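# Stack 96-well plate from nest N1 onto plate in K1

## Task

Pick up the 96-well plate sitting in plate nest N1 and set it onto the plate already in stack rack K1 so that it is completely seated, with its well A1 (the cut-off corner) directly above the lower plate's A1. The lower plate has to remain lying flat in K1, and the stack must stay put on its own once the gripper has released it and moved out of the way.

## Robot and tools

Robot: a single six-joint arm (uf850) with a two-finger parallel gripper and one wrist camera, cam_wrist (672x504). There is only one arm, so every motion argument is a single row, never a list per arm.

Frames. Results report the hand in the scene frame: origin on the table surface under the arm base, +z up, +y to the left when facing along +x. end_effector_position is in metres and end_effector_quat_wxyz gives orientation; velocities are in m/s and rad/s. The reported position is the point between the pads when closed, about 2 cm short of the fingertips, and it may be slightly wrong, more so far from the base. Commands, however, are given in the gripper's own axes: +z runs along the fingers (toward the tips), y is the closing direction of the fingers. Closing pushes the fingertips roughly 10 mm further along +z.

The row. Every motion is one row of 7 numbers, each in [-1, 1]: dx, dy, dz, rx, ry, rz, opening. The first six are a relative offset, not a pose: a displacement and a rotation vector (rx, ry, rz together) expressed in the gripper frame, counted from the hand pose printed in the most recent result that showed it. Before any result in the scene has shown the pose, and for any second or later call within the same reply, the reference is instead where the hand actually is when that call begins. Scale: 1.0 equals 0.6 m of travel or 180 degrees of turn. An all-zero offset does not hold still; it pulls the hand back to the reference pose. The seventh number, opening, is absolute: +1 means fully open (0.084 m between pads), -1 means shut.

execute_actions(actions, pictures). actions holds at most one entry. An empty list just reports the current state. {"rows": [...], "steps": n} runs up to 15 control steps of 1/30 s; each row covers one step, the last row repeats to fill remaining steps, and every row is measured from the same reference pose, not chained. {"steps": n} alone is a wait of up to 300 steps, counted from the previous result, so time spent composing the reply is included. pictures (true/false) chooses whether images come back; default is on. A rejected call moves nothing.

move(target, speed). target is one row as above (offset in gripper axes from the same reference). The hand follows a straight line to it over 0.5 to 10 s; beyond 10 s it stops early. speed is the path's top speed in m/s, 0.002 to 0.5 (default 0.25), with rotation capped at twice that in rad/s. The opening is applied at the start. The path ignores obstacles; the real hand may lag, drift, or overshoot speed, particularly with the arm almost straight. Its result adds a "move:" line stating how it ended (done, off_target, moving, held, fault), the distance left to target, and any limits: paced means the commanded pose was clipped, held means a safety check blocked some steps (after which the arm can lurch fast).

wait(seconds): 0 to 10 s, nothing new commanded. zoom_image(camera="cam_wrist", region=[x0,y0,x1,y1]) gives a closer look at part of the latest image, pixels from the top-left, at most 504 by 504. read_manual(section="licences") only returns licence text. finished_scene(scene) ends the current scene for good and reports success; call it only after releasing and backing away.

Motion limits. Each step the commanded pose is clipped to 70 mm and 16 degrees from the measured pose, then solved by damped IK favouring position over orientation. After an action the arm continues only to that last clipped pose, so check the reported pose and send the remainder. The simulation keeps running while you think. "Hand target" in a result shows where the controller is currently heading. "pose unreachable" or HELD marks steps where the clearance check altered or blocked the command (the base mount counts as arm).

Gripping. grip_measured is the actual finger opening on the command scale. To hold something, command an opening well under grip_measured; lower squeezes harder, up to about 24 N per pad. A fast close can squeeze harder still. Plates can only be grasped across their width, on the body above the base flange; never let a pad ride down over a flange, as it can jam and may not come free when opened. Well A1 sits at the plate's clipped corner.

Contact. Pressing into something rigid builds force while the hand falls short of target; zero offsets won't relieve it, retreating will. Faster motion and targets deeper past contact hit harder. If a joint's load reaches its limit (waist 53.4, shoulder 53.4, elbow 44.5, forearm roll 24, wrist pitch 16.9, wrist roll 16.9 N m, including held weight), the arm backs off, freezes 10 s and drops the rest of the call. Holding loads warms motors: MOTOR HOT from 65 °C, brakes at 80 °C. Random brief tugs may act on the held plate or loose items.

Avoid: dropping or sliding the plate, slamming or shoving hard, disturbing the lower plate, and anything leaving the table.

Each tool is called after "Request:" by a JSON object that holds its "api" and its "payload", one argument or row to a line.

## Session

Request:
{"api": "execute_actions", "payload": {
  "actions": []
}}

Scene clock: 0.00 s of 8400.00 s.
end_effector_position=(+0.5782, -0.1074, +0.3195) grip_measured=+1.00 end_effector_quat_wxyz=(+0.202, +0.383, +0.901, -0.018) end_effector_velocity=(-0.001, -0.000, -0.001) end_effector_angular_velocity=(+0.001, +0.001, -0.001)
Joint positions: [-0.77  -0.45  -0.853 -1.623  0.772 -1.111  0.084]
Joint velocities: [ 0.    -0.001  0.001 -0.    -0.     0.    -0.   ]
Motor temperatures (°C, as the motors report them): [17 18 20 23 23 23]
Hand target: +0.578, -0.107, +0.320; +0.202, +0.383, +0.901, -0.018

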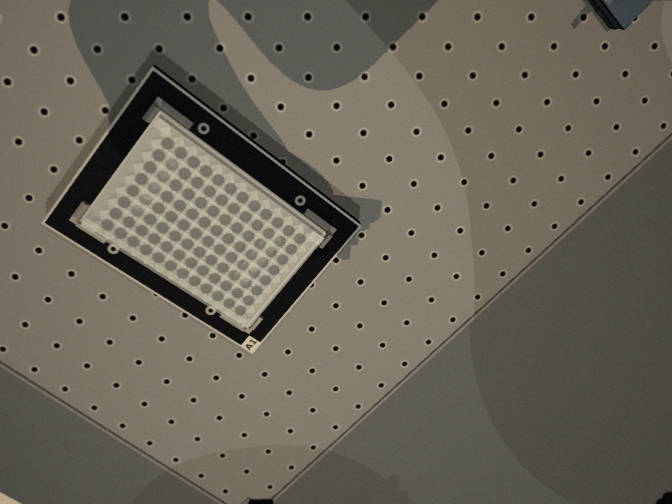

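Request:
{"api": "move", "payload": {
  "target": [-0.095,0.03,-0.23,0.040,0.124,0,1]
}}

Scene clock: 6.47 s of 8400.00 s.
end_effector_position=(+0.5781, -0.1076, +0.4695) grip_measured=+1.00 end_effector_quat_wxyz=(+0.000, +0.391, +0.920, +0.000) end_effector_velocity=(+0.001, -0.000, +0.002) end_effector_angular_velocity=(+0.005, +0.008, +0.000)
Joint positions: [-0.92  -0.522 -1.308 -2.406  1.22  -0.486  0.084]
Joint velocities: [-0.    -0.006 -0.014 -0.009  0.013  0.007 -0.   ]
Motor temperatures (°C, as the motors report them): [17 18 20 23 23 23]
Hand target: +0.578, -0.108, +0.470; -0.000, +0.391, +0.920, +0.000
Off the commanded pose: 0.001 m, 0 deg.
After step 90, 2.07 s passed at rest.
move: done
camera_calibration (this result's frames):
cam_wrist: T_world_to_cam=[[0.729872, 0.683064, 0.0266518, -0.330423], [0.683491, -0.729861, -0.0119699, -0.397568], [0.0112759, 0.0269528, -0.999573, 0.602681], [0, 0, 0, 1]] pos_world=[0.506105, -0.0807129, 0.606471]

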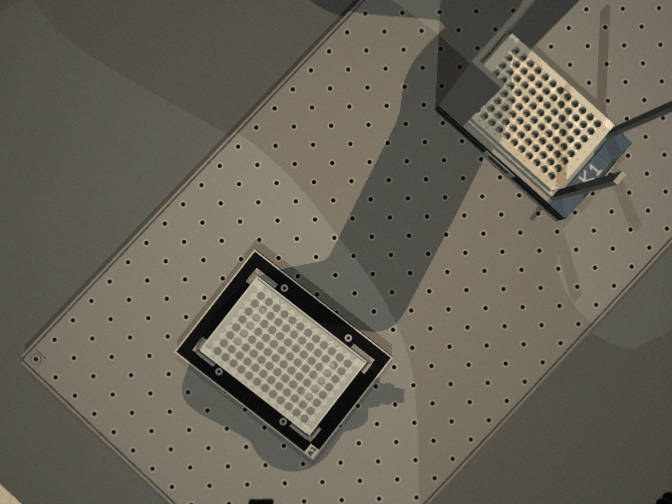

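Request:
{"api": "zoom_image", "payload": {
  "camera": "cam_wrist",
  "region": [420,0,672,230]
}}

Request:
{"api": "move", "payload": {
  "target": [-0.033,-0.115,0.4,0,0,-0.278,1]
}}

Region (420, 0, 672, 230) of cam_wrist's 672x504 image, scaled by 2.000, with more detail than that image has; it fills the top 460 rows of this view, and the rest is white.

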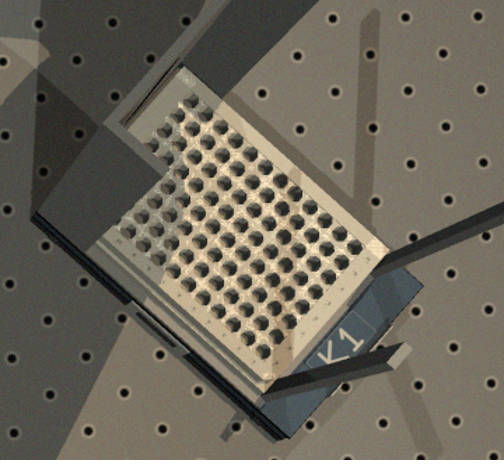

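Scene clock: 15.10 s of 8400.00 s.
end_effector_position=(+0.5426, -0.1698, +0.2302) grip_measured=+1.00 end_effector_quat_wxyz=(+0.000, -0.034, +0.999, -0.000) end_effector_velocity=(-0.001, -0.001, -0.003) end_effector_angular_velocity=(-0.000, -0.002, +0.009)
Joint positions: [-0.742 -0.812 -1.159 -2.086  0.868 -1.682  0.084]
Joint velocities: [ 0.001 -0.004  0.002  0.008 -0.003 -0.017  0.   ]
Motor temperatures (°C, as the motors report them): [17 18 20 23 23 23]
Hand target: +0.543, -0.170, +0.230; +0.000, -0.034, +0.999, +0.000
Off the commanded pose: 0.001 m, 0 deg.
After step 90, 3.33 s passed at rest.
move: done
camera_calibration (this result's frames):
cam_wrist: T_world_to_cam=[[-0.0537985, 0.998223, 0.0256257, 0.223358], [0.998467, 0.0541115, -0.0116849, -0.459414], [-0.0130508, 0.0249578, -0.999603, 0.378445], [0, 0, 0, 1]] pos_world=[0.475664, -0.207547, 0.367203]

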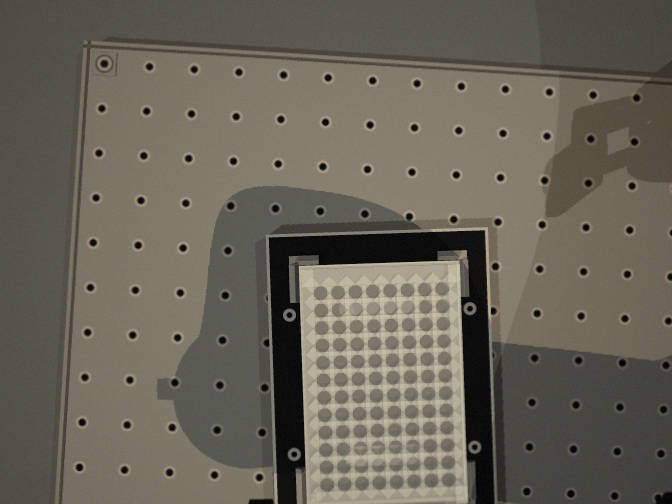

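Request:
{"api": "move", "payload": {
  "target": [0,-0.006,0.27,0,0,-0.0095,1]
}}

Scene clock: 20.23 s of 8400.00 s.
end_effector_position=(+0.5431, -0.1736, +0.0689) grip_measured=+1.00 end_effector_quat_wxyz=(+0.000, -0.049, +0.999, -0.000) end_effector_velocity=(-0.000, -0.000, -0.003) end_effector_angular_velocity=(+0.002, -0.000, -0.001)
Joint positions: [-0.553 -1.056 -1.228 -1.763  0.761 -1.915  0.084]
Joint velocities: [ 0.003 -0.006 -0.003  0.006  0.    -0.003  0.   ]
Motor temperatures (°C, as the motors report them): [17 18 20 23 23 23]
Hand target: +0.543, -0.174, +0.068; +0.000, -0.049, +0.999, -0.000
Off the commanded pose: 0.001 m, 0 deg.
After step 90, 0.87 s passed at rest.
move: done
camera_calibration (this result's frames):
cam_wrist: T_world_to_cam=[[-0.0835546, 0.996181, 0.0253283, 0.247112], [0.996409, 0.0838699, -0.0116519, -0.455336], [-0.0137317, 0.0242637, -0.999611, 0.217517], [0, 0, 0, 1]] pos_world=[0.477335, -0.213257, 0.205868]

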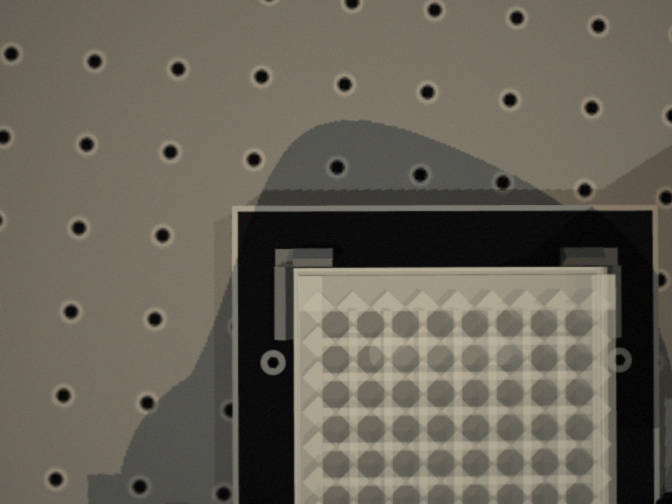

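Request:
{"api": "move", "payload": {
  "target": [0,-0.007,0.033,0,0,0,1],
  "speed": 0.02
}}

Scene clock: 25.47 s of 8400.00 s.
end_effector_position=(+0.5436, -0.1778, +0.0493) grip_measured=+1.00 end_effector_quat_wxyz=(+0.000, -0.049, +0.999, -0.000) end_effector_velocity=(+0.000, -0.000, -0.002) end_effector_angular_velocity=(+0.001, -0.001, -0.000)
Joint positions: [-0.534 -1.096 -1.255 -1.731  0.756 -1.932  0.084]
Joint velocities: [ 0.001 -0.004 -0.003  0.003  0.    -0.002 -0.   ]
Motor temperatures (°C, as the motors report them): [17 18 20 23 23 23]
Hand target: +0.544, -0.178, +0.049; +0.000, -0.049, +0.999, -0.000
Off the commanded pose: 0.000 m, 0 deg.
After step 90, 0.93 s passed at rest.
move: done
camera_calibration (this result's frames):
cam_wrist: T_world_to_cam=[[-0.0835623, 0.996181, 0.0253041, 0.2518], [0.996408, 0.0838772, -0.0116467, -0.455684], [-0.0137247, 0.02424, -0.999612, 0.198057], [0, 0, 0, 1]] pos_world=[0.477807, -0.217418, 0.186302]

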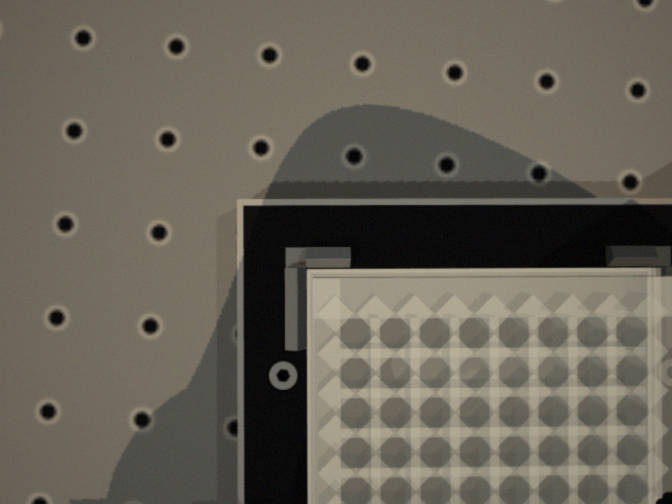

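Request:
{"api": "move", "payload": {
  "target": [0,0,0.008,0,0,0,1],
  "speed": 0.02
}}

Request:
{"api": "move", "payload": {
  "target": [0,0,0,0,0,0,0.5]
}}

Scene clock: 27.63 s of 8400.00 s.
end_effector_position=(+0.5441, -0.1781, +0.0466) grip_measured=+1.00 end_effector_quat_wxyz=(+0.002, -0.049, +0.999, +0.001) end_effector_velocity=(+0.000, -0.001, -0.000) end_effector_angular_velocity=(-0.001, -0.001, -0.002)
Joint positions: [-0.532 -1.102 -1.26  -1.724  0.758 -1.937  0.084]
Joint velocities: [-0.001 -0.002 -0.001  0.001 -0.     0.001  0.   ]
Motor temperatures (°C, as the motors report them): [17 18 20 23 23 23]
Hand target: +0.544, -0.178, +0.045; +0.000, -0.049, +0.999, -0.000
Off the commanded pose: 0.002 m, 0 deg.
move: done
camera_calibration (this result's frames):
cam_wrist: T_world_to_cam=[[-0.0832593, 0.996148, 0.0275047, 0.25197], [0.996472, 0.0835164, -0.00833376, -0.456467], [-0.0105988, 0.0267138, -0.999587, 0.194124], [0, 0, 0, 1]] pos_world=[0.477893, -0.218063, 0.183309]

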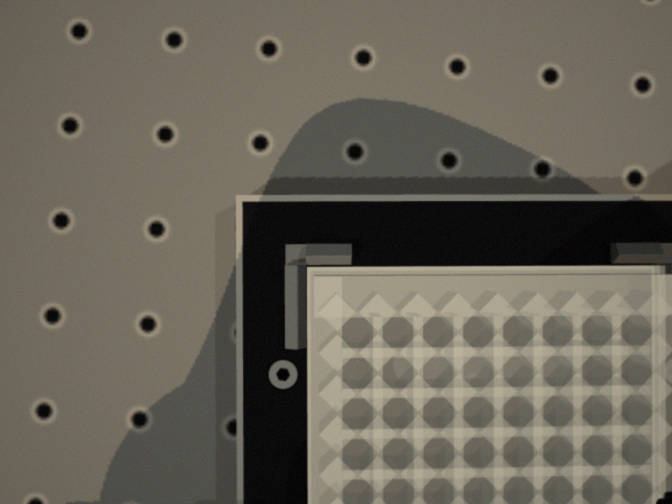

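Scene clock: 28.13 s of 8400.00 s.
end_effector_position=(+0.5443, -0.1784, +0.0471) grip_measured=+1.00 end_effector_quat_wxyz=(+0.003, -0.048, +0.999, +0.001) end_effector_velocity=(-0.000, +0.000, +0.000) end_effector_angular_velocity=(+0.000, +0.001, +0.002)
Joint positions: [-0.533 -1.102 -1.26  -1.723  0.759 -1.937  0.084]
Joint velocities: [-0.     0.     0.    -0.002 -0.    -0.001  0.   ]
Motor temperatures (°C, as the motors report them): [17 18 20 23 23 23]
Hand target: +0.544, -0.178, +0.047; +0.002, -0.049, +0.999, +0.001
Off the commanded pose: 0.001 m, 0 deg.
move: done
camera_calibration (this result's frames):
cam_wrist: T_world_to_cam=[[-0.0824436, 0.996204, 0.0279405, 0.251797], [0.996551, 0.0826726, -0.00714068, -0.456836], [-0.00942349, 0.0272554, -0.999584, 0.194088], [0, 0, 0, 1]] pos_world=[0.477848, -0.218363, 0.183709]

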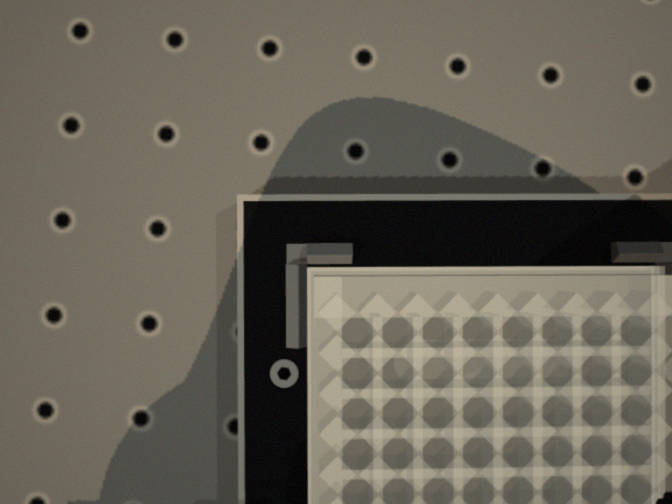

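Request:
{"api": "execute_actions", "payload": {
  "actions": [
    {"rows":[[0,0,-0.003,0,0,0,0.5]],"steps":15}
  ]
}}

Scene clock: 34.57 s of 8400.00 s.
end_effector_position=(+0.5447, -0.1780, +0.0491) grip_measured=+0.89 end_effector_quat_wxyz=(+0.003, -0.048, +0.999, +0.002) end_effector_velocity=(-0.000, +0.001, +0.001) end_effector_angular_velocity=(+0.006, -0.001, -0.000)
Joint positions: [-0.535 -1.099 -1.258 -1.727  0.761 -1.935  0.08 ]
Joint velocities: [-0.001  0.001  0.002 -0.002  0.006 -0.    -0.003]
Motor temperatures (°C, as the motors report them): [17 18 20 23 24 23]
Hand target: +0.544, -0.178, +0.049; +0.003, -0.048, +0.999, +0.001
Off the commanded pose: 0.001 m, 0 deg.
Steps of this call (steps 1 to 90: nothing new was sent; then 2.93 s passed at rest; steps 91 to 105: all 15 steps of this action). Readings (end_effector_position):
91: (+0.5442, -0.1784, +0.0472)
92: (+0.5442, -0.1784, +0.0474)
94: (+0.5443, -0.1784, +0.0479)
98: (+0.5447, -0.1783, +0.0487)
105: the state above
camera_calibration (this result's frames):
cam_wrist: T_world_to_cam=[[-0.0825975, 0.996153, 0.0292797, 0.251426], [0.996547, 0.0828092, -0.00609231, -0.457307], [-0.00849351, 0.0286754, -0.999553, 0.195779], [0, 0, 0, 1]] pos_world=[0.478158, -0.218203, 0.185544]

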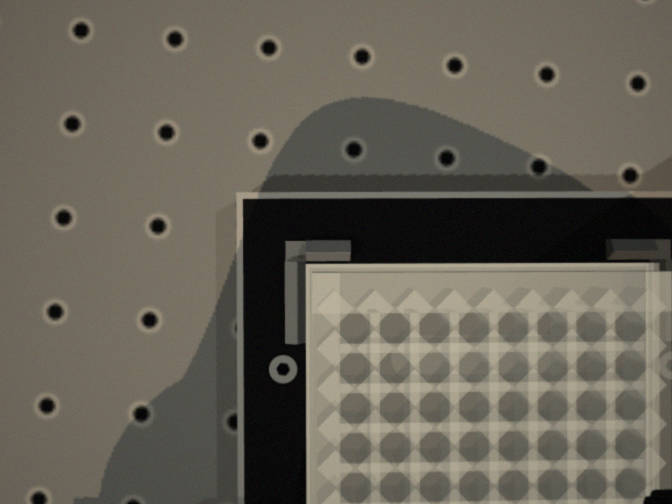

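Grip 0.89 ≈ 79 mm; seems to be holding the body. Lift.

Request:
{"api": "move", "payload": {
  "target": [0,0,-0.4,0,0,0,0.3],
  "speed": 0.15
}}

Scene clock: 37.83 s of 8400.00 s.
end_effector_position=(+0.5431, -0.1788, +0.2884) grip_measured=+0.29 end_effector_quat_wxyz=(+0.003, -0.048, +0.999, +0.002) end_effector_velocity=(+0.001, -0.000, +0.003) end_effector_angular_velocity=(-0.001, -0.001, +0.001)
Joint positions: [-0.818 -0.767 -1.195 -2.191  0.94  -1.649  0.056]
Joint velocities: [-0.003  0.003 -0.002 -0.003  0.002  0.002 -0.   ]
Motor temperatures (°C, as the motors report them): [17 18 20 23 24 23]
Hand target: +0.543, -0.179, +0.289; +0.003, -0.048, +0.999, +0.002
Off the commanded pose: 0.001 m, 0 deg.
move: done
camera_calibration (this result's frames):
cam_wrist: T_world_to_cam=[[-0.0826017, 0.996142, 0.0296238, 0.244934], [0.996546, 0.0828164, -0.0060921, -0.45419], [-0.00852193, 0.0290183, -0.999543, 0.435058], [0, 0, 0, 1]] pos_world=[0.476561, -0.219, 0.424837]

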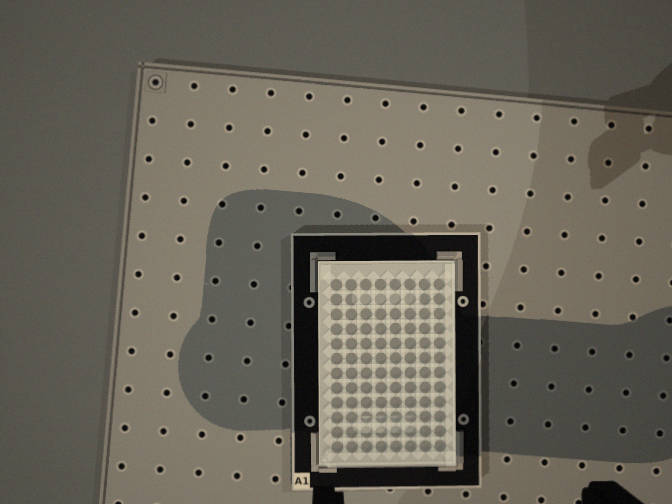

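Request:
{"api": "move", "payload": {
  "target": [0,-0.010,0.38,0,0,0,1]
}}

Request:
{"api": "move", "payload": {
  "target": [0,0,0.033,0,0,0,1],
  "speed": 0.02
}}

Scene clock: 42.43 s of 8400.00 s.
end_effector_position=(+0.5452, -0.1840, +0.0610) grip_measured=+1.00 end_effector_quat_wxyz=(+0.003, -0.048, +0.999, +0.002) end_effector_velocity=(-0.000, +0.000, -0.003) end_effector_angular_velocity=(+0.002, +0.001, +0.000)
Joint positions: [-0.556 -1.091 -1.262 -1.759  0.767 -1.919  0.084]
Joint velocities: [ 0.003 -0.005 -0.002  0.004  0.    -0.002  0.   ]
Motor temperatures (°C, as the motors report them): [17 18 20 23 24 23]
Hand target: +0.545, -0.184, +0.061; +0.003, -0.048, +0.999, +0.002
Off the commanded pose: 0.001 m, 0 deg.
After step 90, 0.03 s passed at rest.
move: done
camera_calibration (this result's frames):
cam_wrist: T_world_to_cam=[[-0.0825829, 0.996153, 0.0293198, 0.257038], [0.996548, 0.0827948, -0.00608672, -0.457241], [-0.00849083, 0.0287159, -0.999552, 0.207911], [0, 0, 0, 1]] pos_world=[0.478655, -0.224162, 0.197498]

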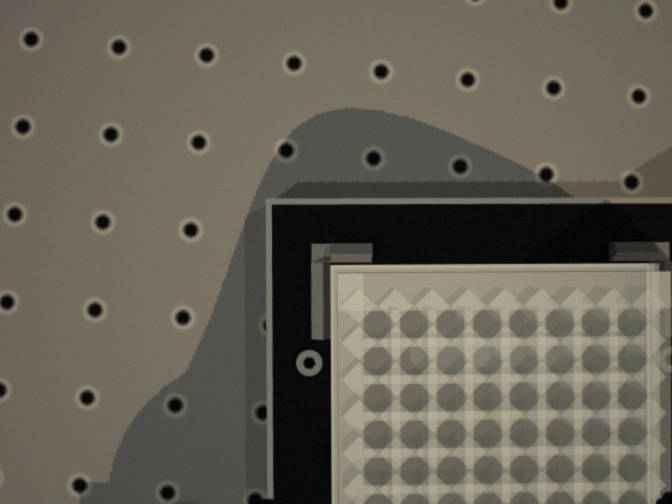

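Scene clock: 43.73 s of 8400.00 s.
end_effector_position=(+0.5479, -0.1855, +0.0460) grip_measured=+1.00 end_effector_quat_wxyz=(+0.007, -0.048, +0.999, +0.002) end_effector_velocity=(-0.000, +0.000, +0.000) end_effector_angular_velocity=(-0.001, -0.003, -0.005)
Joint positions: [-0.539 -1.119 -1.281 -1.723  0.765 -1.938  0.084]
Joint velocities: [-0.     0.002  0.003  0.005 -0.     0.     0.   ]
Motor temperatures (°C, as the motors report them): [17 18 20 23 24 23]
Hand target: +0.545, -0.184, +0.041; +0.003, -0.048, +0.999, +0.002
Off the commanded pose: 0.006 m, 0 deg.
move: off_target
camera_calibration (this result's frames):
cam_wrist: T_world_to_cam=[[-0.0820259, 0.996219, 0.0286123, 0.258969], [0.99663, 0.0820087, 0.00177757, -0.460456], [-0.000575607, 0.0286616, -0.999589, 0.188577], [0, 0, 0, 1]] pos_world=[0.480255, -0.225634, 0.181908]

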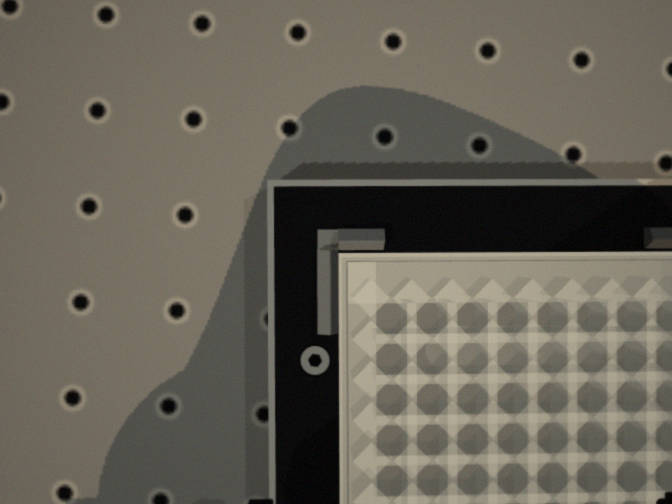

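Request:
{"api": "move", "payload": {
  "target": [0.004,0.008,-0.002,0,0,0,1],
  "speed": 0.02
}}

Request:
{"api": "move", "payload": {
  "target": [0,0,0,0,0,0,0.4]
}}

Scene clock: 49.23 s of 8400.00 s.
end_effector_position=(+0.5447, -0.1815, +0.0477) grip_measured=+1.00 end_effector_quat_wxyz=(+0.007, -0.047, +0.999, +0.002) end_effector_velocity=(+0.000, -0.000, -0.000) end_effector_angular_velocity=(-0.001, -0.000, +0.001)
Joint positions: [-0.539 -1.108 -1.263 -1.714  0.764 -1.948  0.084]
Joint velocities: [ 0.     0.     0.     0.001 -0.001 -0.001  0.   ]
Motor temperatures (°C, as the motors report them): [17 18 20 23 24 23]
Hand target: +0.545, -0.181, +0.047; +0.007, -0.048, +0.999, +0.002
Off the commanded pose: 0.001 m, 0 deg.
After step 90, 1.63 s passed at rest.
move: done
camera_calibration (this result's frames):
cam_wrist: T_world_to_cam=[[-0.0809224, 0.996303, 0.0288326, 0.254085], [0.99672, 0.0808834, 0.00251837, -0.457912], [0.000176986, 0.0289418, -0.999581, 0.189833], [0, 0, 0, 1]] pos_world=[0.476938, -0.221603, 0.183581]

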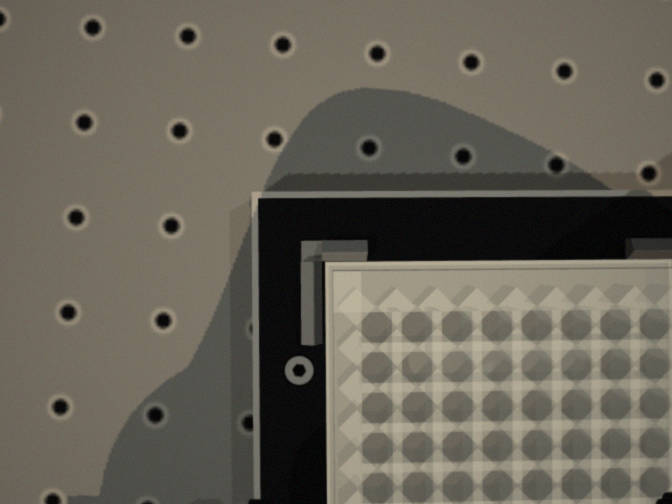

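Scene clock: 50.00 s of 8400.00 s.
end_effector_position=(+0.5451, -0.1815, +0.0482) grip_measured=+0.95 end_effector_quat_wxyz=(+0.008, -0.047, +0.999, +0.002) end_effector_velocity=(+0.000, -0.001, -0.000) end_effector_angular_velocity=(-0.002, -0.000, -0.001)
Joint positions: [-0.539 -1.107 -1.262 -1.714  0.765 -1.948  0.082]
Joint velocities: [ 0.    -0.001 -0.001  0.002 -0.002 -0.     0.001]
Motor temperatures (°C, as the motors report them): [17 18 20 23 24 23]
Hand target: +0.545, -0.182, +0.048; +0.007, -0.047, +0.999, +0.002
Off the commanded pose: 0.001 m, 0 deg.
move: done
camera_calibration (this result's frames):
cam_wrist: T_world_to_cam=[[-0.0809828, 0.996292, 0.029047, 0.254088], [0.996715, 0.0809175, 0.0034172, -0.45826], [0.00105412, 0.0292283, -0.999572, 0.189897], [0, 0, 0, 1]] pos_world=[0.477131, -0.221615, 0.184001]

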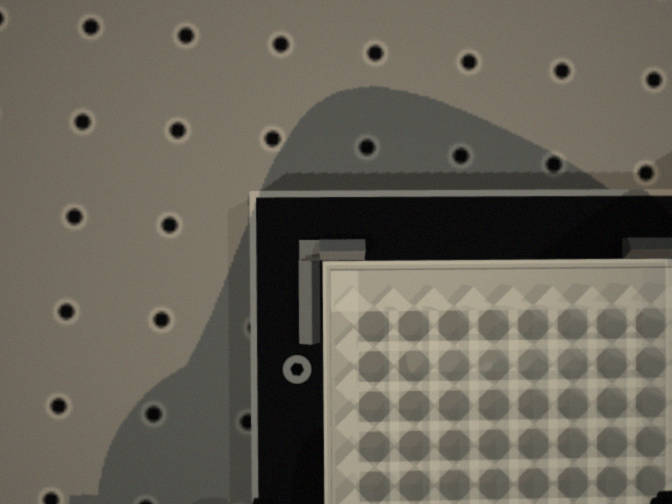

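Gripped at 0.95. Lift.

Request:
{"api": "move", "payload": {
  "target": [0,0,-0.4,0,0,0,0.4],
  "speed": 0.1
}}

Scene clock: 54.93 s of 8400.00 s.
end_effector_position=(+0.5412, -0.1824, +0.2874) grip_measured=+0.39 end_effector_quat_wxyz=(+0.008, -0.047, +0.999, +0.002) end_effector_velocity=(+0.000, -0.000, +0.003) end_effector_angular_velocity=(-0.000, -0.001, +0.000)
Joint positions: [-0.824 -0.773 -1.193 -2.179  0.937 -1.664  0.061]
Joint velocities: [-0.003  0.002 -0.002 -0.004  0.003  0.003 -0.   ]
Motor temperatures (°C, as the motors report them): [17 18 20 23 24 23]
Hand target: +0.541, -0.182, +0.288; +0.008, -0.047, +0.999, +0.002
Off the commanded pose: 0.001 m, 0 deg.
move: done
camera_calibration (this result's frames):
cam_wrist: T_world_to_cam=[[-0.0809979, 0.996281, 0.0293707, 0.247612], [0.996714, 0.0809319, 0.00343114, -0.455145], [0.00104135, 0.0295521, -0.999563, 0.429128], [0, 0, 0, 1]] pos_world=[0.473259, -0.222537, 0.42323]

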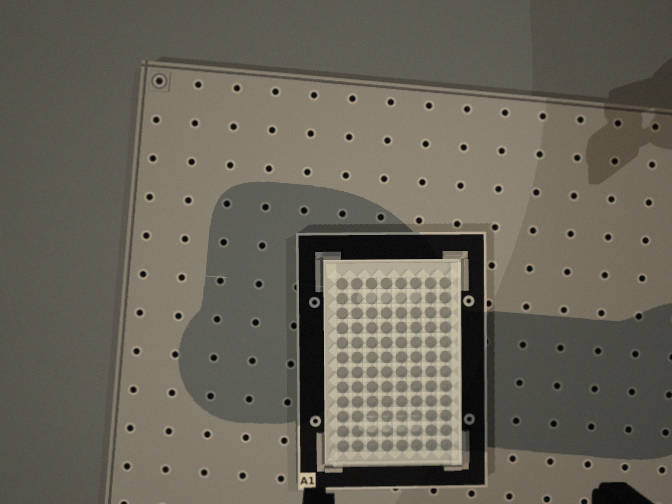

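Request:
{"api": "move", "payload": {
  "target": [-0.006,0.015,0.37,0,0,0,1]
}}

Request:
{"api": "move", "payload": {
  "target": [0,0,0.04,0,0,0,1],
  "speed": 0.015
}}

Scene clock: 59.20 s of 8400.00 s.
end_effector_position=(+0.5474, -0.1722, +0.0662) grip_measured=+1.00 end_effector_quat_wxyz=(+0.008, -0.047, +0.999, +0.002) end_effector_velocity=(-0.000, -0.000, -0.003) end_effector_angular_velocity=(+0.000, +0.001, -0.000)
Joint positions: [-0.549 -1.06  -1.231 -1.739  0.769 -1.926  0.084]
Joint velocities: [ 0.003 -0.004 -0.002  0.004 -0.001 -0.002 -0.   ]
Motor temperatures (°C, as the motors report them): [17 18 20 23 24 23]
Hand target: +0.547, -0.172, +0.066; +0.008, -0.047, +0.999, +0.002
Off the commanded pose: 0.001 m, 0 deg.
move: done
camera_calibration (this result's frames):
cam_wrist: T_world_to_cam=[[-0.0809665, 0.996293, 0.0290693, 0.244516], [0.996716, 0.080901, 0.00342228, -0.461434], [0.00105785, 0.029251, -0.999572, 0.20763], [0, 0, 0, 1]] pos_world=[0.479496, -0.212353, 0.202013]

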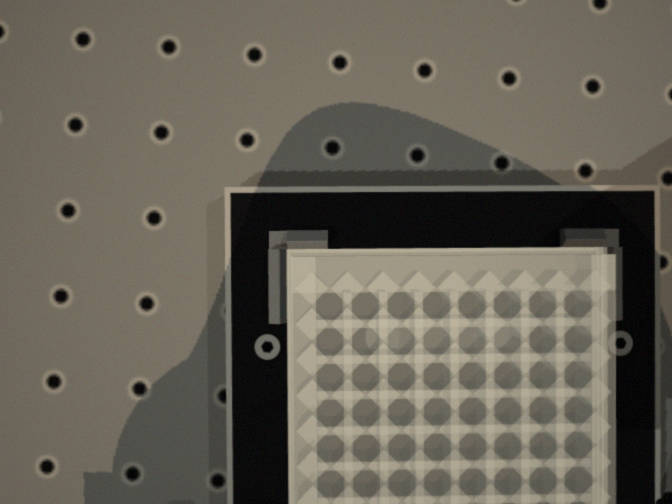

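Scene clock: 61.07 s of 8400.00 s.
end_effector_position=(+0.5478, -0.1721, +0.0425) grip_measured=+1.00 end_effector_quat_wxyz=(+0.008, -0.047, +0.999, +0.002) end_effector_velocity=(-0.000, -0.000, -0.002) end_effector_angular_velocity=(-0.001, +0.002, +0.001)
Joint positions: [-0.52  -1.1   -1.254 -1.694  0.761 -1.95   0.084]
Joint velocities: [ 0.002 -0.003 -0.002  0.002 -0.002 -0.002 -0.   ]
Motor temperatures (°C, as the motors report them): [17 18 20 23 24 23]
Hand target: +0.548, -0.172, +0.042; +0.008, -0.047, +0.999, +0.002
Off the commanded pose: 0.000 m, 0 deg.
move: done
camera_calibration (this result's frames):
cam_wrist: T_world_to_cam=[[-0.0809611, 0.996294, 0.0290537, 0.245149], [0.996717, 0.0808962, 0.00340445, -0.461753], [0.0010415, 0.029234, -0.999572, 0.183885], [0, 0, 0, 1]] pos_world=[0.479892, -0.212262, 0.178255]

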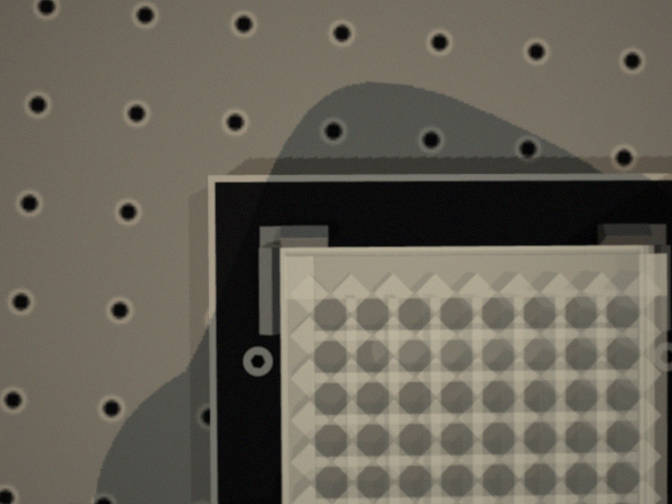

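It went lower freely. Close here.

Request:
{"api": "move", "payload": {
  "target": [0,0,0,0,0,0,0.4]
}}

Request:
{"api": "move", "payload": {
  "target": [0,0,-0.4,0,0,0,0.4],
  "speed": 0.1
}}

Scene clock: 64.03 s of 8400.00 s.
end_effector_position=(+0.5479, -0.1720, +0.0424) grip_measured=+0.93 end_effector_quat_wxyz=(+0.008, -0.047, +0.999, +0.002) end_effector_velocity=(-0.000, -0.000, -0.000) end_effector_angular_velocity=(-0.000, +0.001, +0.000)
Joint positions: [-0.52  -1.1   -1.254 -1.694  0.762 -1.95   0.082]
Joint velocities: [-0.    -0.001 -0.    -0.001 -0.    -0.    -0.   ]
Motor temperatures (°C, as the motors report them): [17 18 20 23 24 23]
Hand target: +0.548, -0.172, +0.042; +0.008, -0.047, +0.999, +0.002
Off the commanded pose: 0.000 m, 0 deg.
move: done
camera_calibration (this result's frames):
cam_wrist: T_world_to_cam=[[-0.0810653, 0.996272, 0.0295073, 0.245031], [0.996708, 0.0809958, 0.00354329, -0.461812], [0.00114011, 0.0296974, -0.999558, 0.183869], [0, 0, 0, 1]] pos_world=[0.479946, -0.212173, 0.178194]

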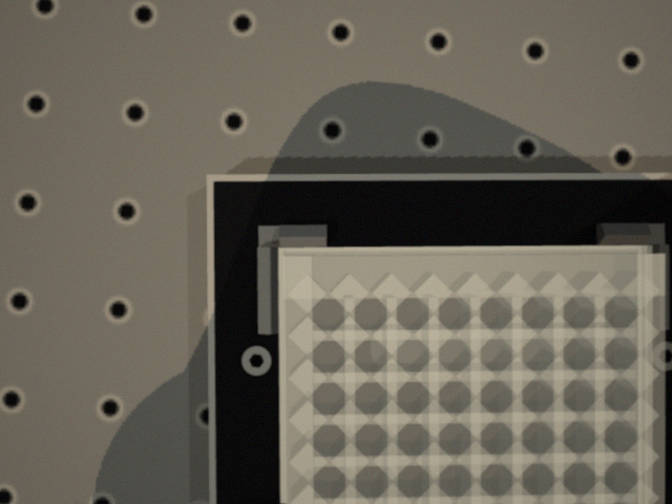

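Scene clock: 66.90 s of 8400.00 s.
end_effector_position=(+0.5440, -0.1730, +0.2817) grip_measured=+0.93 end_effector_quat_wxyz=(+0.008, -0.047, +0.999, +0.002) end_effector_velocity=(+0.000, +0.000, +0.003) end_effector_angular_velocity=(+0.000, -0.001, -0.000)
Joint positions: [-0.807 -0.761 -1.176 -2.163  0.93  -1.663  0.082]
Joint velocities: [-0.003  0.003 -0.001 -0.004  0.004  0.003  0.   ]
Motor temperatures (°C, as the motors report them): [17 18 20 23 24 23]
Hand target: +0.544, -0.173, +0.282; +0.008, -0.047, +0.999, +0.002
Off the commanded pose: 0.001 m, 0 deg.
move: done
camera_calibration (this result's frames):
cam_wrist: T_world_to_cam=[[-0.0810763, 0.996261, 0.0298312, 0.238556], [0.996707, 0.0810062, 0.003554, -0.458687], [0.00112421, 0.0300211, -0.999549, 0.423095], [0, 0, 0, 1]] pos_world=[0.476042, -0.213209, 0.417417]

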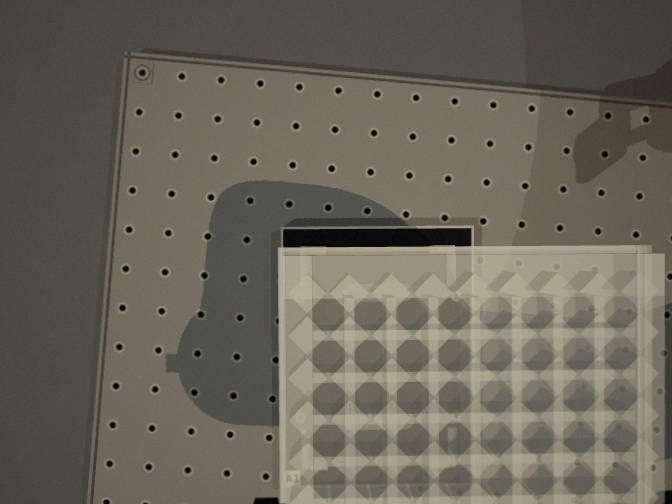

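Request:
{"api": "move", "payload": {
  "target": [-0.08,0.6,0,0,0,0,0.4],
  "speed": 0.2
}}

Scene clock: 73.37 s of 8400.00 s.
end_effector_position=(+0.5560, +0.1890, +0.2834) grip_measured=+0.93 end_effector_quat_wxyz=(+0.008, -0.047, +0.999, +0.002) end_effector_velocity=(+0.000, +0.003, +0.001) end_effector_angular_velocity=(-0.001, +0.000, +0.001)
Joint positions: [-0.328 -0.023 -0.757 -2.078  0.869 -1.15   0.082]
Joint velocities: [ 0.005  0.006 -0.001 -0.003 -0.     0.009  0.   ]
Motor temperatures (°C, as the motors report them): [17 18 20 23 24 23]
Hand target: +0.556, +0.189, +0.283; +0.008, -0.047, +0.999, +0.002
Off the commanded pose: 0.002 m, 0 deg.
After step 90, 1.10 s passed at rest.
move: done
camera_calibration (this result's frames):
cam_wrist: T_world_to_cam=[[-0.0808349, 0.996275, 0.0300144, -0.12129], [0.996727, 0.0807701, 0.00336928, -0.499894], [0.000932462, 0.0301885, -0.999544, 0.414063], [0, 0, 0, 1]] pos_world=[0.488067, 0.148715, 0.419199]

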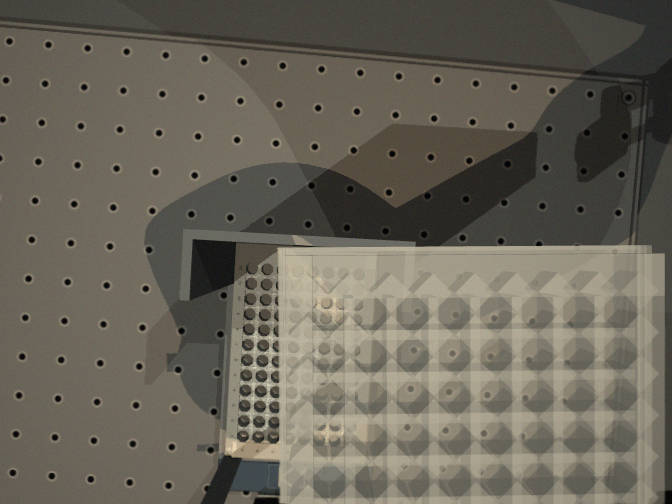

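Request:
{"api": "move", "payload": {
  "target": [-0.07,-0.2,0,0,0,0,0.4],
  "speed": 0.2
}}

Scene clock: 112.17 s of 8400.00 s.
end_effector_position=(+0.6095, +0.0743, +0.2838) grip_measured=+0.93 end_effector_quat_wxyz=(+0.008, -0.047, +0.999, +0.002) end_effector_velocity=(+0.001, -0.003, -0.001) end_effector_angular_velocity=(+0.001, +0.000, -0.001)
Joint positions: [-0.481 -0.316 -0.968 -2.099  0.914 -1.304  0.082]
Joint velocities: [-0.002 -0.008 -0.006  0.     0.001 -0.002 -0.   ]
Motor temperatures (°C, as the motors report them): [17 18 20 23 23 23]
Hand target: +0.610, +0.074, +0.284; +0.008, -0.047, +0.999, +0.002
Off the commanded pose: 0.001 m, 0 deg.
After step 90, 34.60 s passed at rest.
move: done
camera_calibration (this result's frames):
cam_wrist: T_world_to_cam=[[-0.0810192, 0.996261, 0.0299881, -0.00256989], [0.996712, 0.0809493, 0.00354046, -0.544014], [0.00109971, 0.0301764, -0.999544, 0.417759], [0, 0, 0, 1]] pos_world=[0.541558, 0.0339914, 0.419572]

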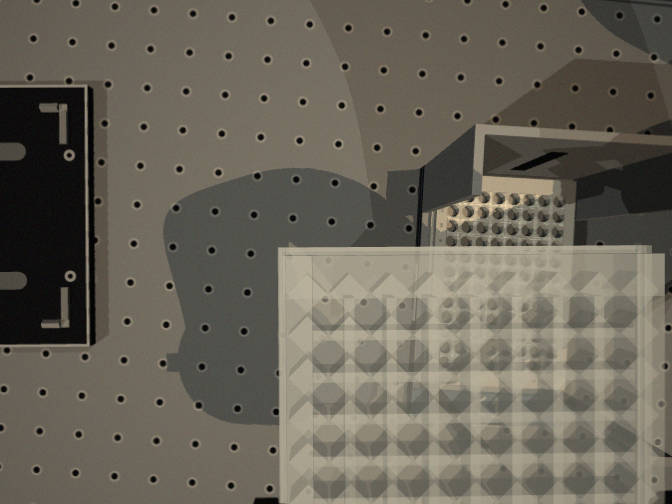

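Request:
{"api": "move", "payload": {
  "target": [-0.18,0.05,-0.22,0,0,0,0.4],
  "speed": 0.2
}}

Scene clock: 117.77 s of 8400.00 s.
end_effector_position=(+0.7119, +0.1139, +0.4173) grip_measured=+0.93 end_effector_quat_wxyz=(+0.008, -0.047, +0.999, +0.003) end_effector_velocity=(+0.001, +0.000, +0.002) end_effector_angular_velocity=(+0.000, +0.002, +0.000)
Joint positions: [-0.54  -0.331 -1.361 -2.303  1.175 -0.981  0.082]
Joint velocities: [-0.001 -0.002 -0.007 -0.003  0.005  0.004  0.   ]
Motor temperatures (°C, as the motors report them): [17 18 20 23 23 23]
Hand target: +0.712, +0.114, +0.418; +0.008, -0.047, +0.999, +0.003
Off the commanded pose: 0.000 m, 0 deg.
After step 90, 1.13 s passed at rest.
move: done
camera_calibration (this result's frames):
cam_wrist: T_world_to_cam=[[-0.0810416, 0.996251, 0.0302526, -0.0378833], [0.99671, 0.0809736, 0.00346734, -0.649726], [0.00100467, 0.0304341, -0.999536, 0.549946], [0, 0, 0, 1]] pos_world=[0.643966, 0.0736149, 0.55309]

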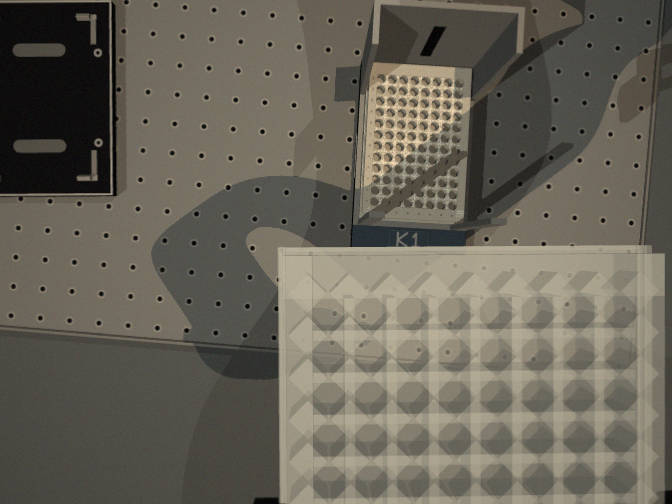

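Request:
{"api": "zoom_image", "payload": {
  "camera": "cam_wrist",
  "region": [330,50,510,245]
}}

Region (330, 50, 510, 245) of cam_wrist's 672x504 image, scaled by 2.585, with more detail than that image has; it fills the left 465 columns of this view, and the rest is white.

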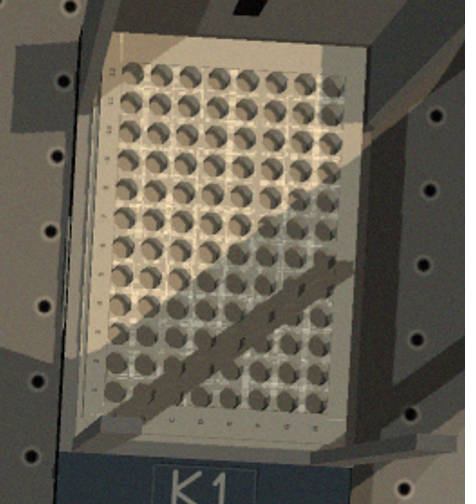

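Request:
{"api": "move", "payload": {
  "target": [0.25,0.03,0.45,0,0,0.02,0.4],
  "speed": 0.2
}}

Scene clock: 127.27 s of 8400.00 s.
end_effector_position=(+0.5647, +0.1183, +0.1453) grip_measured=+0.39 end_effector_quat_wxyz=(+0.008, -0.016, +1.000, +0.002) end_effector_velocity=(+0.001, +0.001, +0.000) end_effector_angular_velocity=(+0.002, -0.003, +0.001)
Joint positions: [-0.239 -0.389 -0.81  -1.724  0.719 -1.481  0.061]
Joint velocities: [ 0.     0.    -0.001  0.004  0.002 -0.003 -0.   ]
Motor temperatures (°C, as the motors report them): [17 18 20 23 23 23]
Hand target: +0.565, +0.118, +0.145; +0.008, -0.016, +1.000, +0.003
Off the commanded pose: 0.001 m, 0 deg.
After step 90, 4.20 s passed at rest.
move: done
camera_calibration (this result's frames):
cam_wrist: T_world_to_cam=[[-0.0178984, 0.999372, 0.0305925, -0.0820705], [0.999837, 0.0178227, 0.00274461, -0.496648], [0.00219765, 0.0306367, -0.999528, 0.277388], [0, 0, 0, 1]] pos_world=[0.494489, 0.0823723, 0.281131]

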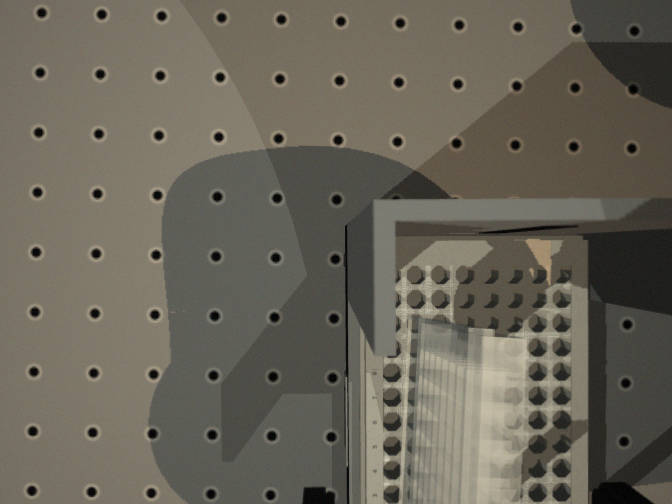

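Request:
{"api": "move", "payload": {
  "target": [-0.05,0.03,-0.3,0,0,0,1],
  "speed": 0.15
}}

Scene clock: 131.13 s of 8400.00 s.
end_effector_position=(+0.5912, +0.1365, +0.3251) grip_measured=+1.00 end_effector_quat_wxyz=(+0.007, -0.016, +1.000, +0.003) end_effector_velocity=(+0.000, -0.000, +0.002) end_effector_angular_velocity=(+0.000, +0.000, -0.000)
Joint positions: [-0.462 -0.129 -0.897 -2.163  0.965 -1.11   0.084]
Joint velocities: [-0.003  0.001 -0.003 -0.004  0.004  0.003 -0.   ]
Motor temperatures (°C, as the motors report them): [17 18 20 23 23 23]
Hand target: +0.591, +0.137, +0.325; +0.008, -0.016, +1.000, +0.003
Off the commanded pose: 0.001 m, 0 deg.
move: done
camera_calibration (this result's frames):
cam_wrist: T_world_to_cam=[[-0.0178831, 0.999362, 0.0309234, -0.10536], [0.999838, 0.0178101, 0.00263463, -0.523936], [0.0020822, 0.0309655, -0.999518, 0.456516], [0, 0, 0, 1]] pos_world=[0.521017, 0.100488, 0.460934]

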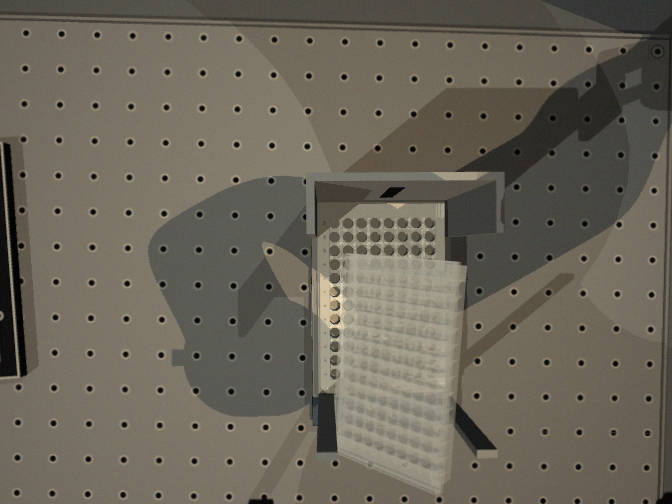

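Request:
{"api": "move", "payload": {
  "target": [0.0,0.02,0.22,0,0,0,1],
  "speed": 0.15
}}

Scene clock: 135.73 s of 8400.00 s.
end_effector_position=(+0.5928, +0.1490, +0.1938) grip_measured=+1.00 end_effector_quat_wxyz=(+0.008, -0.016, +1.000, +0.003) end_effector_velocity=(+0.001, +0.000, -0.002) end_effector_angular_velocity=(+0.000, -0.002, -0.000)
Joint positions: [-0.252 -0.289 -0.86  -1.894  0.76  -1.266  0.084]
Joint velocities: [ 0.004 -0.004 -0.001  0.008 -0.003 -0.004  0.   ]
Motor temperatures (°C, as the motors report them): [17 18 20 23 23 23]
Hand target: +0.593, +0.149, +0.194; +0.007, -0.016, +1.000, +0.003
Off the commanded pose: 0.001 m, 0 deg.
After step 90, 0.17 s passed at rest.
move: done
camera_calibration (this result's frames):
cam_wrist: T_world_to_cam=[[-0.017852, 0.999371, 0.0306475, -0.113759], [0.999838, 0.0177786, 0.00266454, -0.525397], [0.00211799, 0.0306901, -0.999527, 0.324898], [0, 0, 0, 1]] pos_world=[0.522594, 0.113057, 0.32963]

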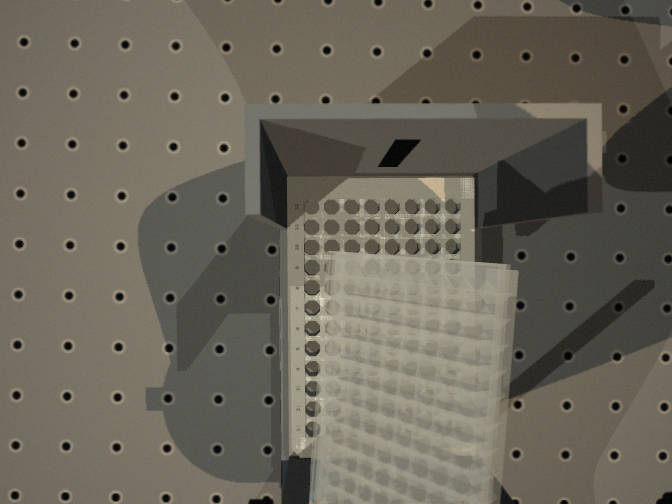

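Request:
{"api": "move", "payload": {
  "target": [0.01,0.008,0.15,0,0,0.028,1],
  "speed": 0.08
}}

Scene clock: 140.30 s of 8400.00 s.
end_effector_position=(+0.5881, +0.1541, +0.1051) grip_measured=+1.00 end_effector_quat_wxyz=(+0.008, +0.028, +1.000, +0.003) end_effector_velocity=(-0.000, +0.001, -0.001) end_effector_angular_velocity=(+0.004, -0.001, +0.001)
Joint positions: [-0.126 -0.438 -0.879 -1.651  0.675 -1.353  0.084]
Joint velocities: [ 0.001 -0.002  0.     0.007  0.003 -0.007  0.   ]
Motor temperatures (°C, as the motors report them): [17 18 20 23 23 23]
Hand target: +0.588, +0.154, +0.104; +0.007, +0.028, +1.000, +0.003
Off the commanded pose: 0.001 m, 0 deg.
After step 90, 0.03 s passed at rest.
move: done
camera_calibration (this result's frames):
cam_wrist: T_world_to_cam=[[0.0693239, 0.997053, 0.0328409, -0.167283], [0.997582, -0.0694479, 0.00264853, -0.505799], [0.00492146, 0.0325779, -0.999457, 0.23407], [0, 0, 0, 1]] pos_world=[0.515021, 0.124037, 0.240776]

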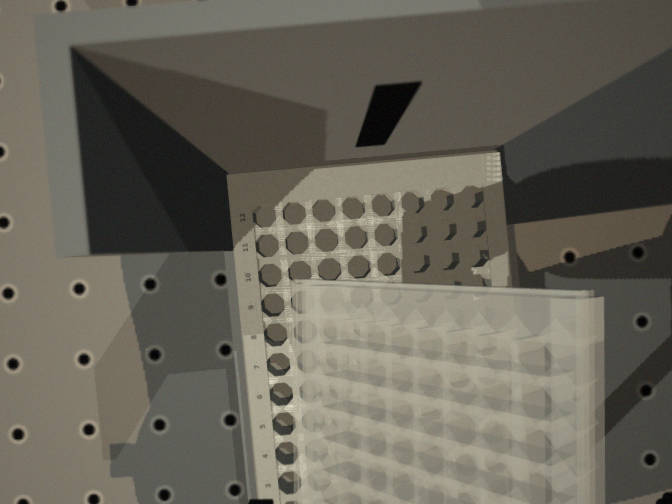

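Request:
{"api": "move", "payload": {
  "target": [0,0.007,0.045,0,0,0,1],
  "speed": 0.02
}}

Scene clock: 152.67 s of 8400.00 s.
end_effector_position=(+0.6051, +0.1704, +0.1238) grip_measured=+1.00 end_effector_quat_wxyz=(+0.031, +0.008, +0.999, +0.007) end_effector_velocity=(+0.000, -0.000, +0.000) end_effector_angular_velocity=(-0.001, +0.000, +0.002)
Joint positions: [-0.125 -0.388 -0.879 -1.638  0.677 -1.372  0.084]
Joint velocities: [-0.     0.001 -0.    -0.001 -0.001 -0.    -0.   ]
Motor temperatures (°C, as the motors report them): [17 18 20 23 23 23]
Hand target: +0.605, +0.170, +0.124; +0.031, +0.008, +0.999, +0.007
Off the commanded pose: 0.050 m, 4 deg.
TORQUE FAULT: the external load on joint 2 (shoulder) reached its load limit, and the arm stopped for 10 seconds. The arm's remaining commands of this call were not run. Joint 2 (shoulder) moved back by up to 3 degrees. The arm holds there, with its grip as last carried out, and accepts commands again: back off and push less far. The arm stops again, at the same cost, whenever a joint's load reaches its limit.
move: fault
camera_calibration (this result's frames):
cam_wrist: T_world_to_cam=[[0.0285899, 0.998788, 0.0400738, -0.161868], [0.998314, -0.0305566, 0.0493563, -0.534537], [0.050521, 0.0385951, -0.997977, 0.223365], [0, 0, 0, 1]] pos_world=[0.526979, 0.136717, 0.255782]

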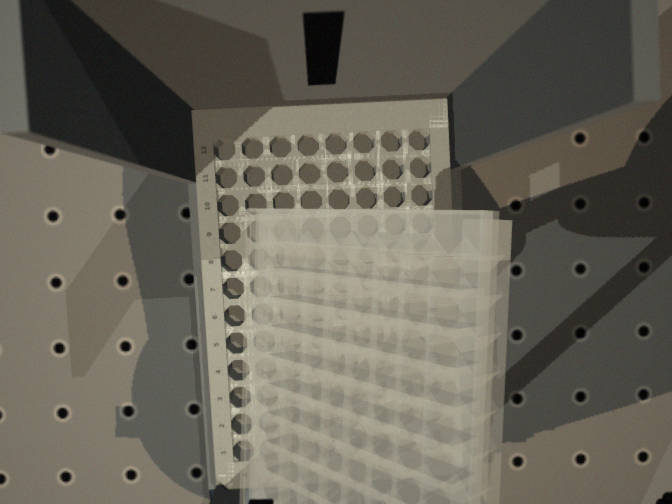

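Request:
{"api": "move", "payload": {
  "target": [0.065,-0.02,-0.03,0,0,0.012,1],
  "speed": 0.05
}}

Scene clock: 157.03 s of 8400.00 s.
end_effector_position=(+0.5652, +0.1588, +0.1390) grip_measured=+1.00 end_effector_quat_wxyz=(+0.031, +0.027, +0.999, +0.007) end_effector_velocity=(-0.002, -0.001, +0.001) end_effector_angular_velocity=(+0.001, -0.000, -0.003)
Joint positions: [-0.164 -0.324 -0.763 -1.607  0.692 -1.419  0.084]
Joint velocities: [-0.003  0.003  0.006  0.002  0.002 -0.002 -0.   ]
Motor temperatures (°C, as the motors report them): [17 18 20 23 23 23]
Hand target: +0.565, +0.159, +0.139; +0.031, +0.027, +0.999, +0.007
Off the commanded pose: 0.000 m, 0 deg.
After step 90, 0.10 s passed at rest.
move: done
camera_calibration (this result's frames):
cam_wrist: T_world_to_cam=[[0.0659107, 0.996926, 0.0423669, -0.170883], [0.996495, -0.0679552, 0.0487795, -0.48868], [0.0515086, 0.0390034, -0.997911, 0.240391], [0, 0, 0, 1]] pos_world=[0.485848, 0.127773, 0.270966]

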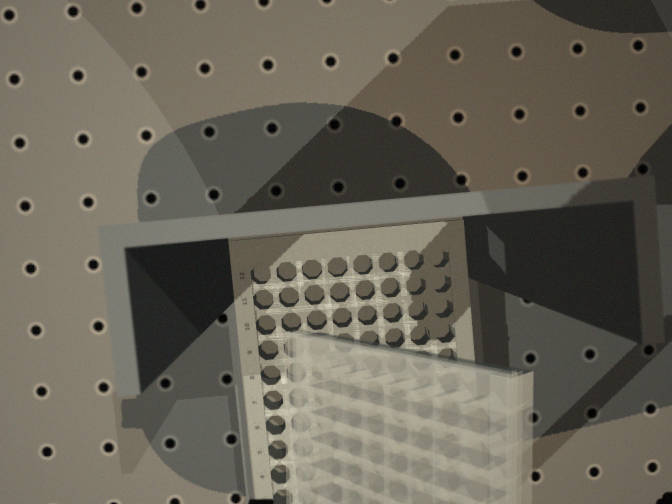

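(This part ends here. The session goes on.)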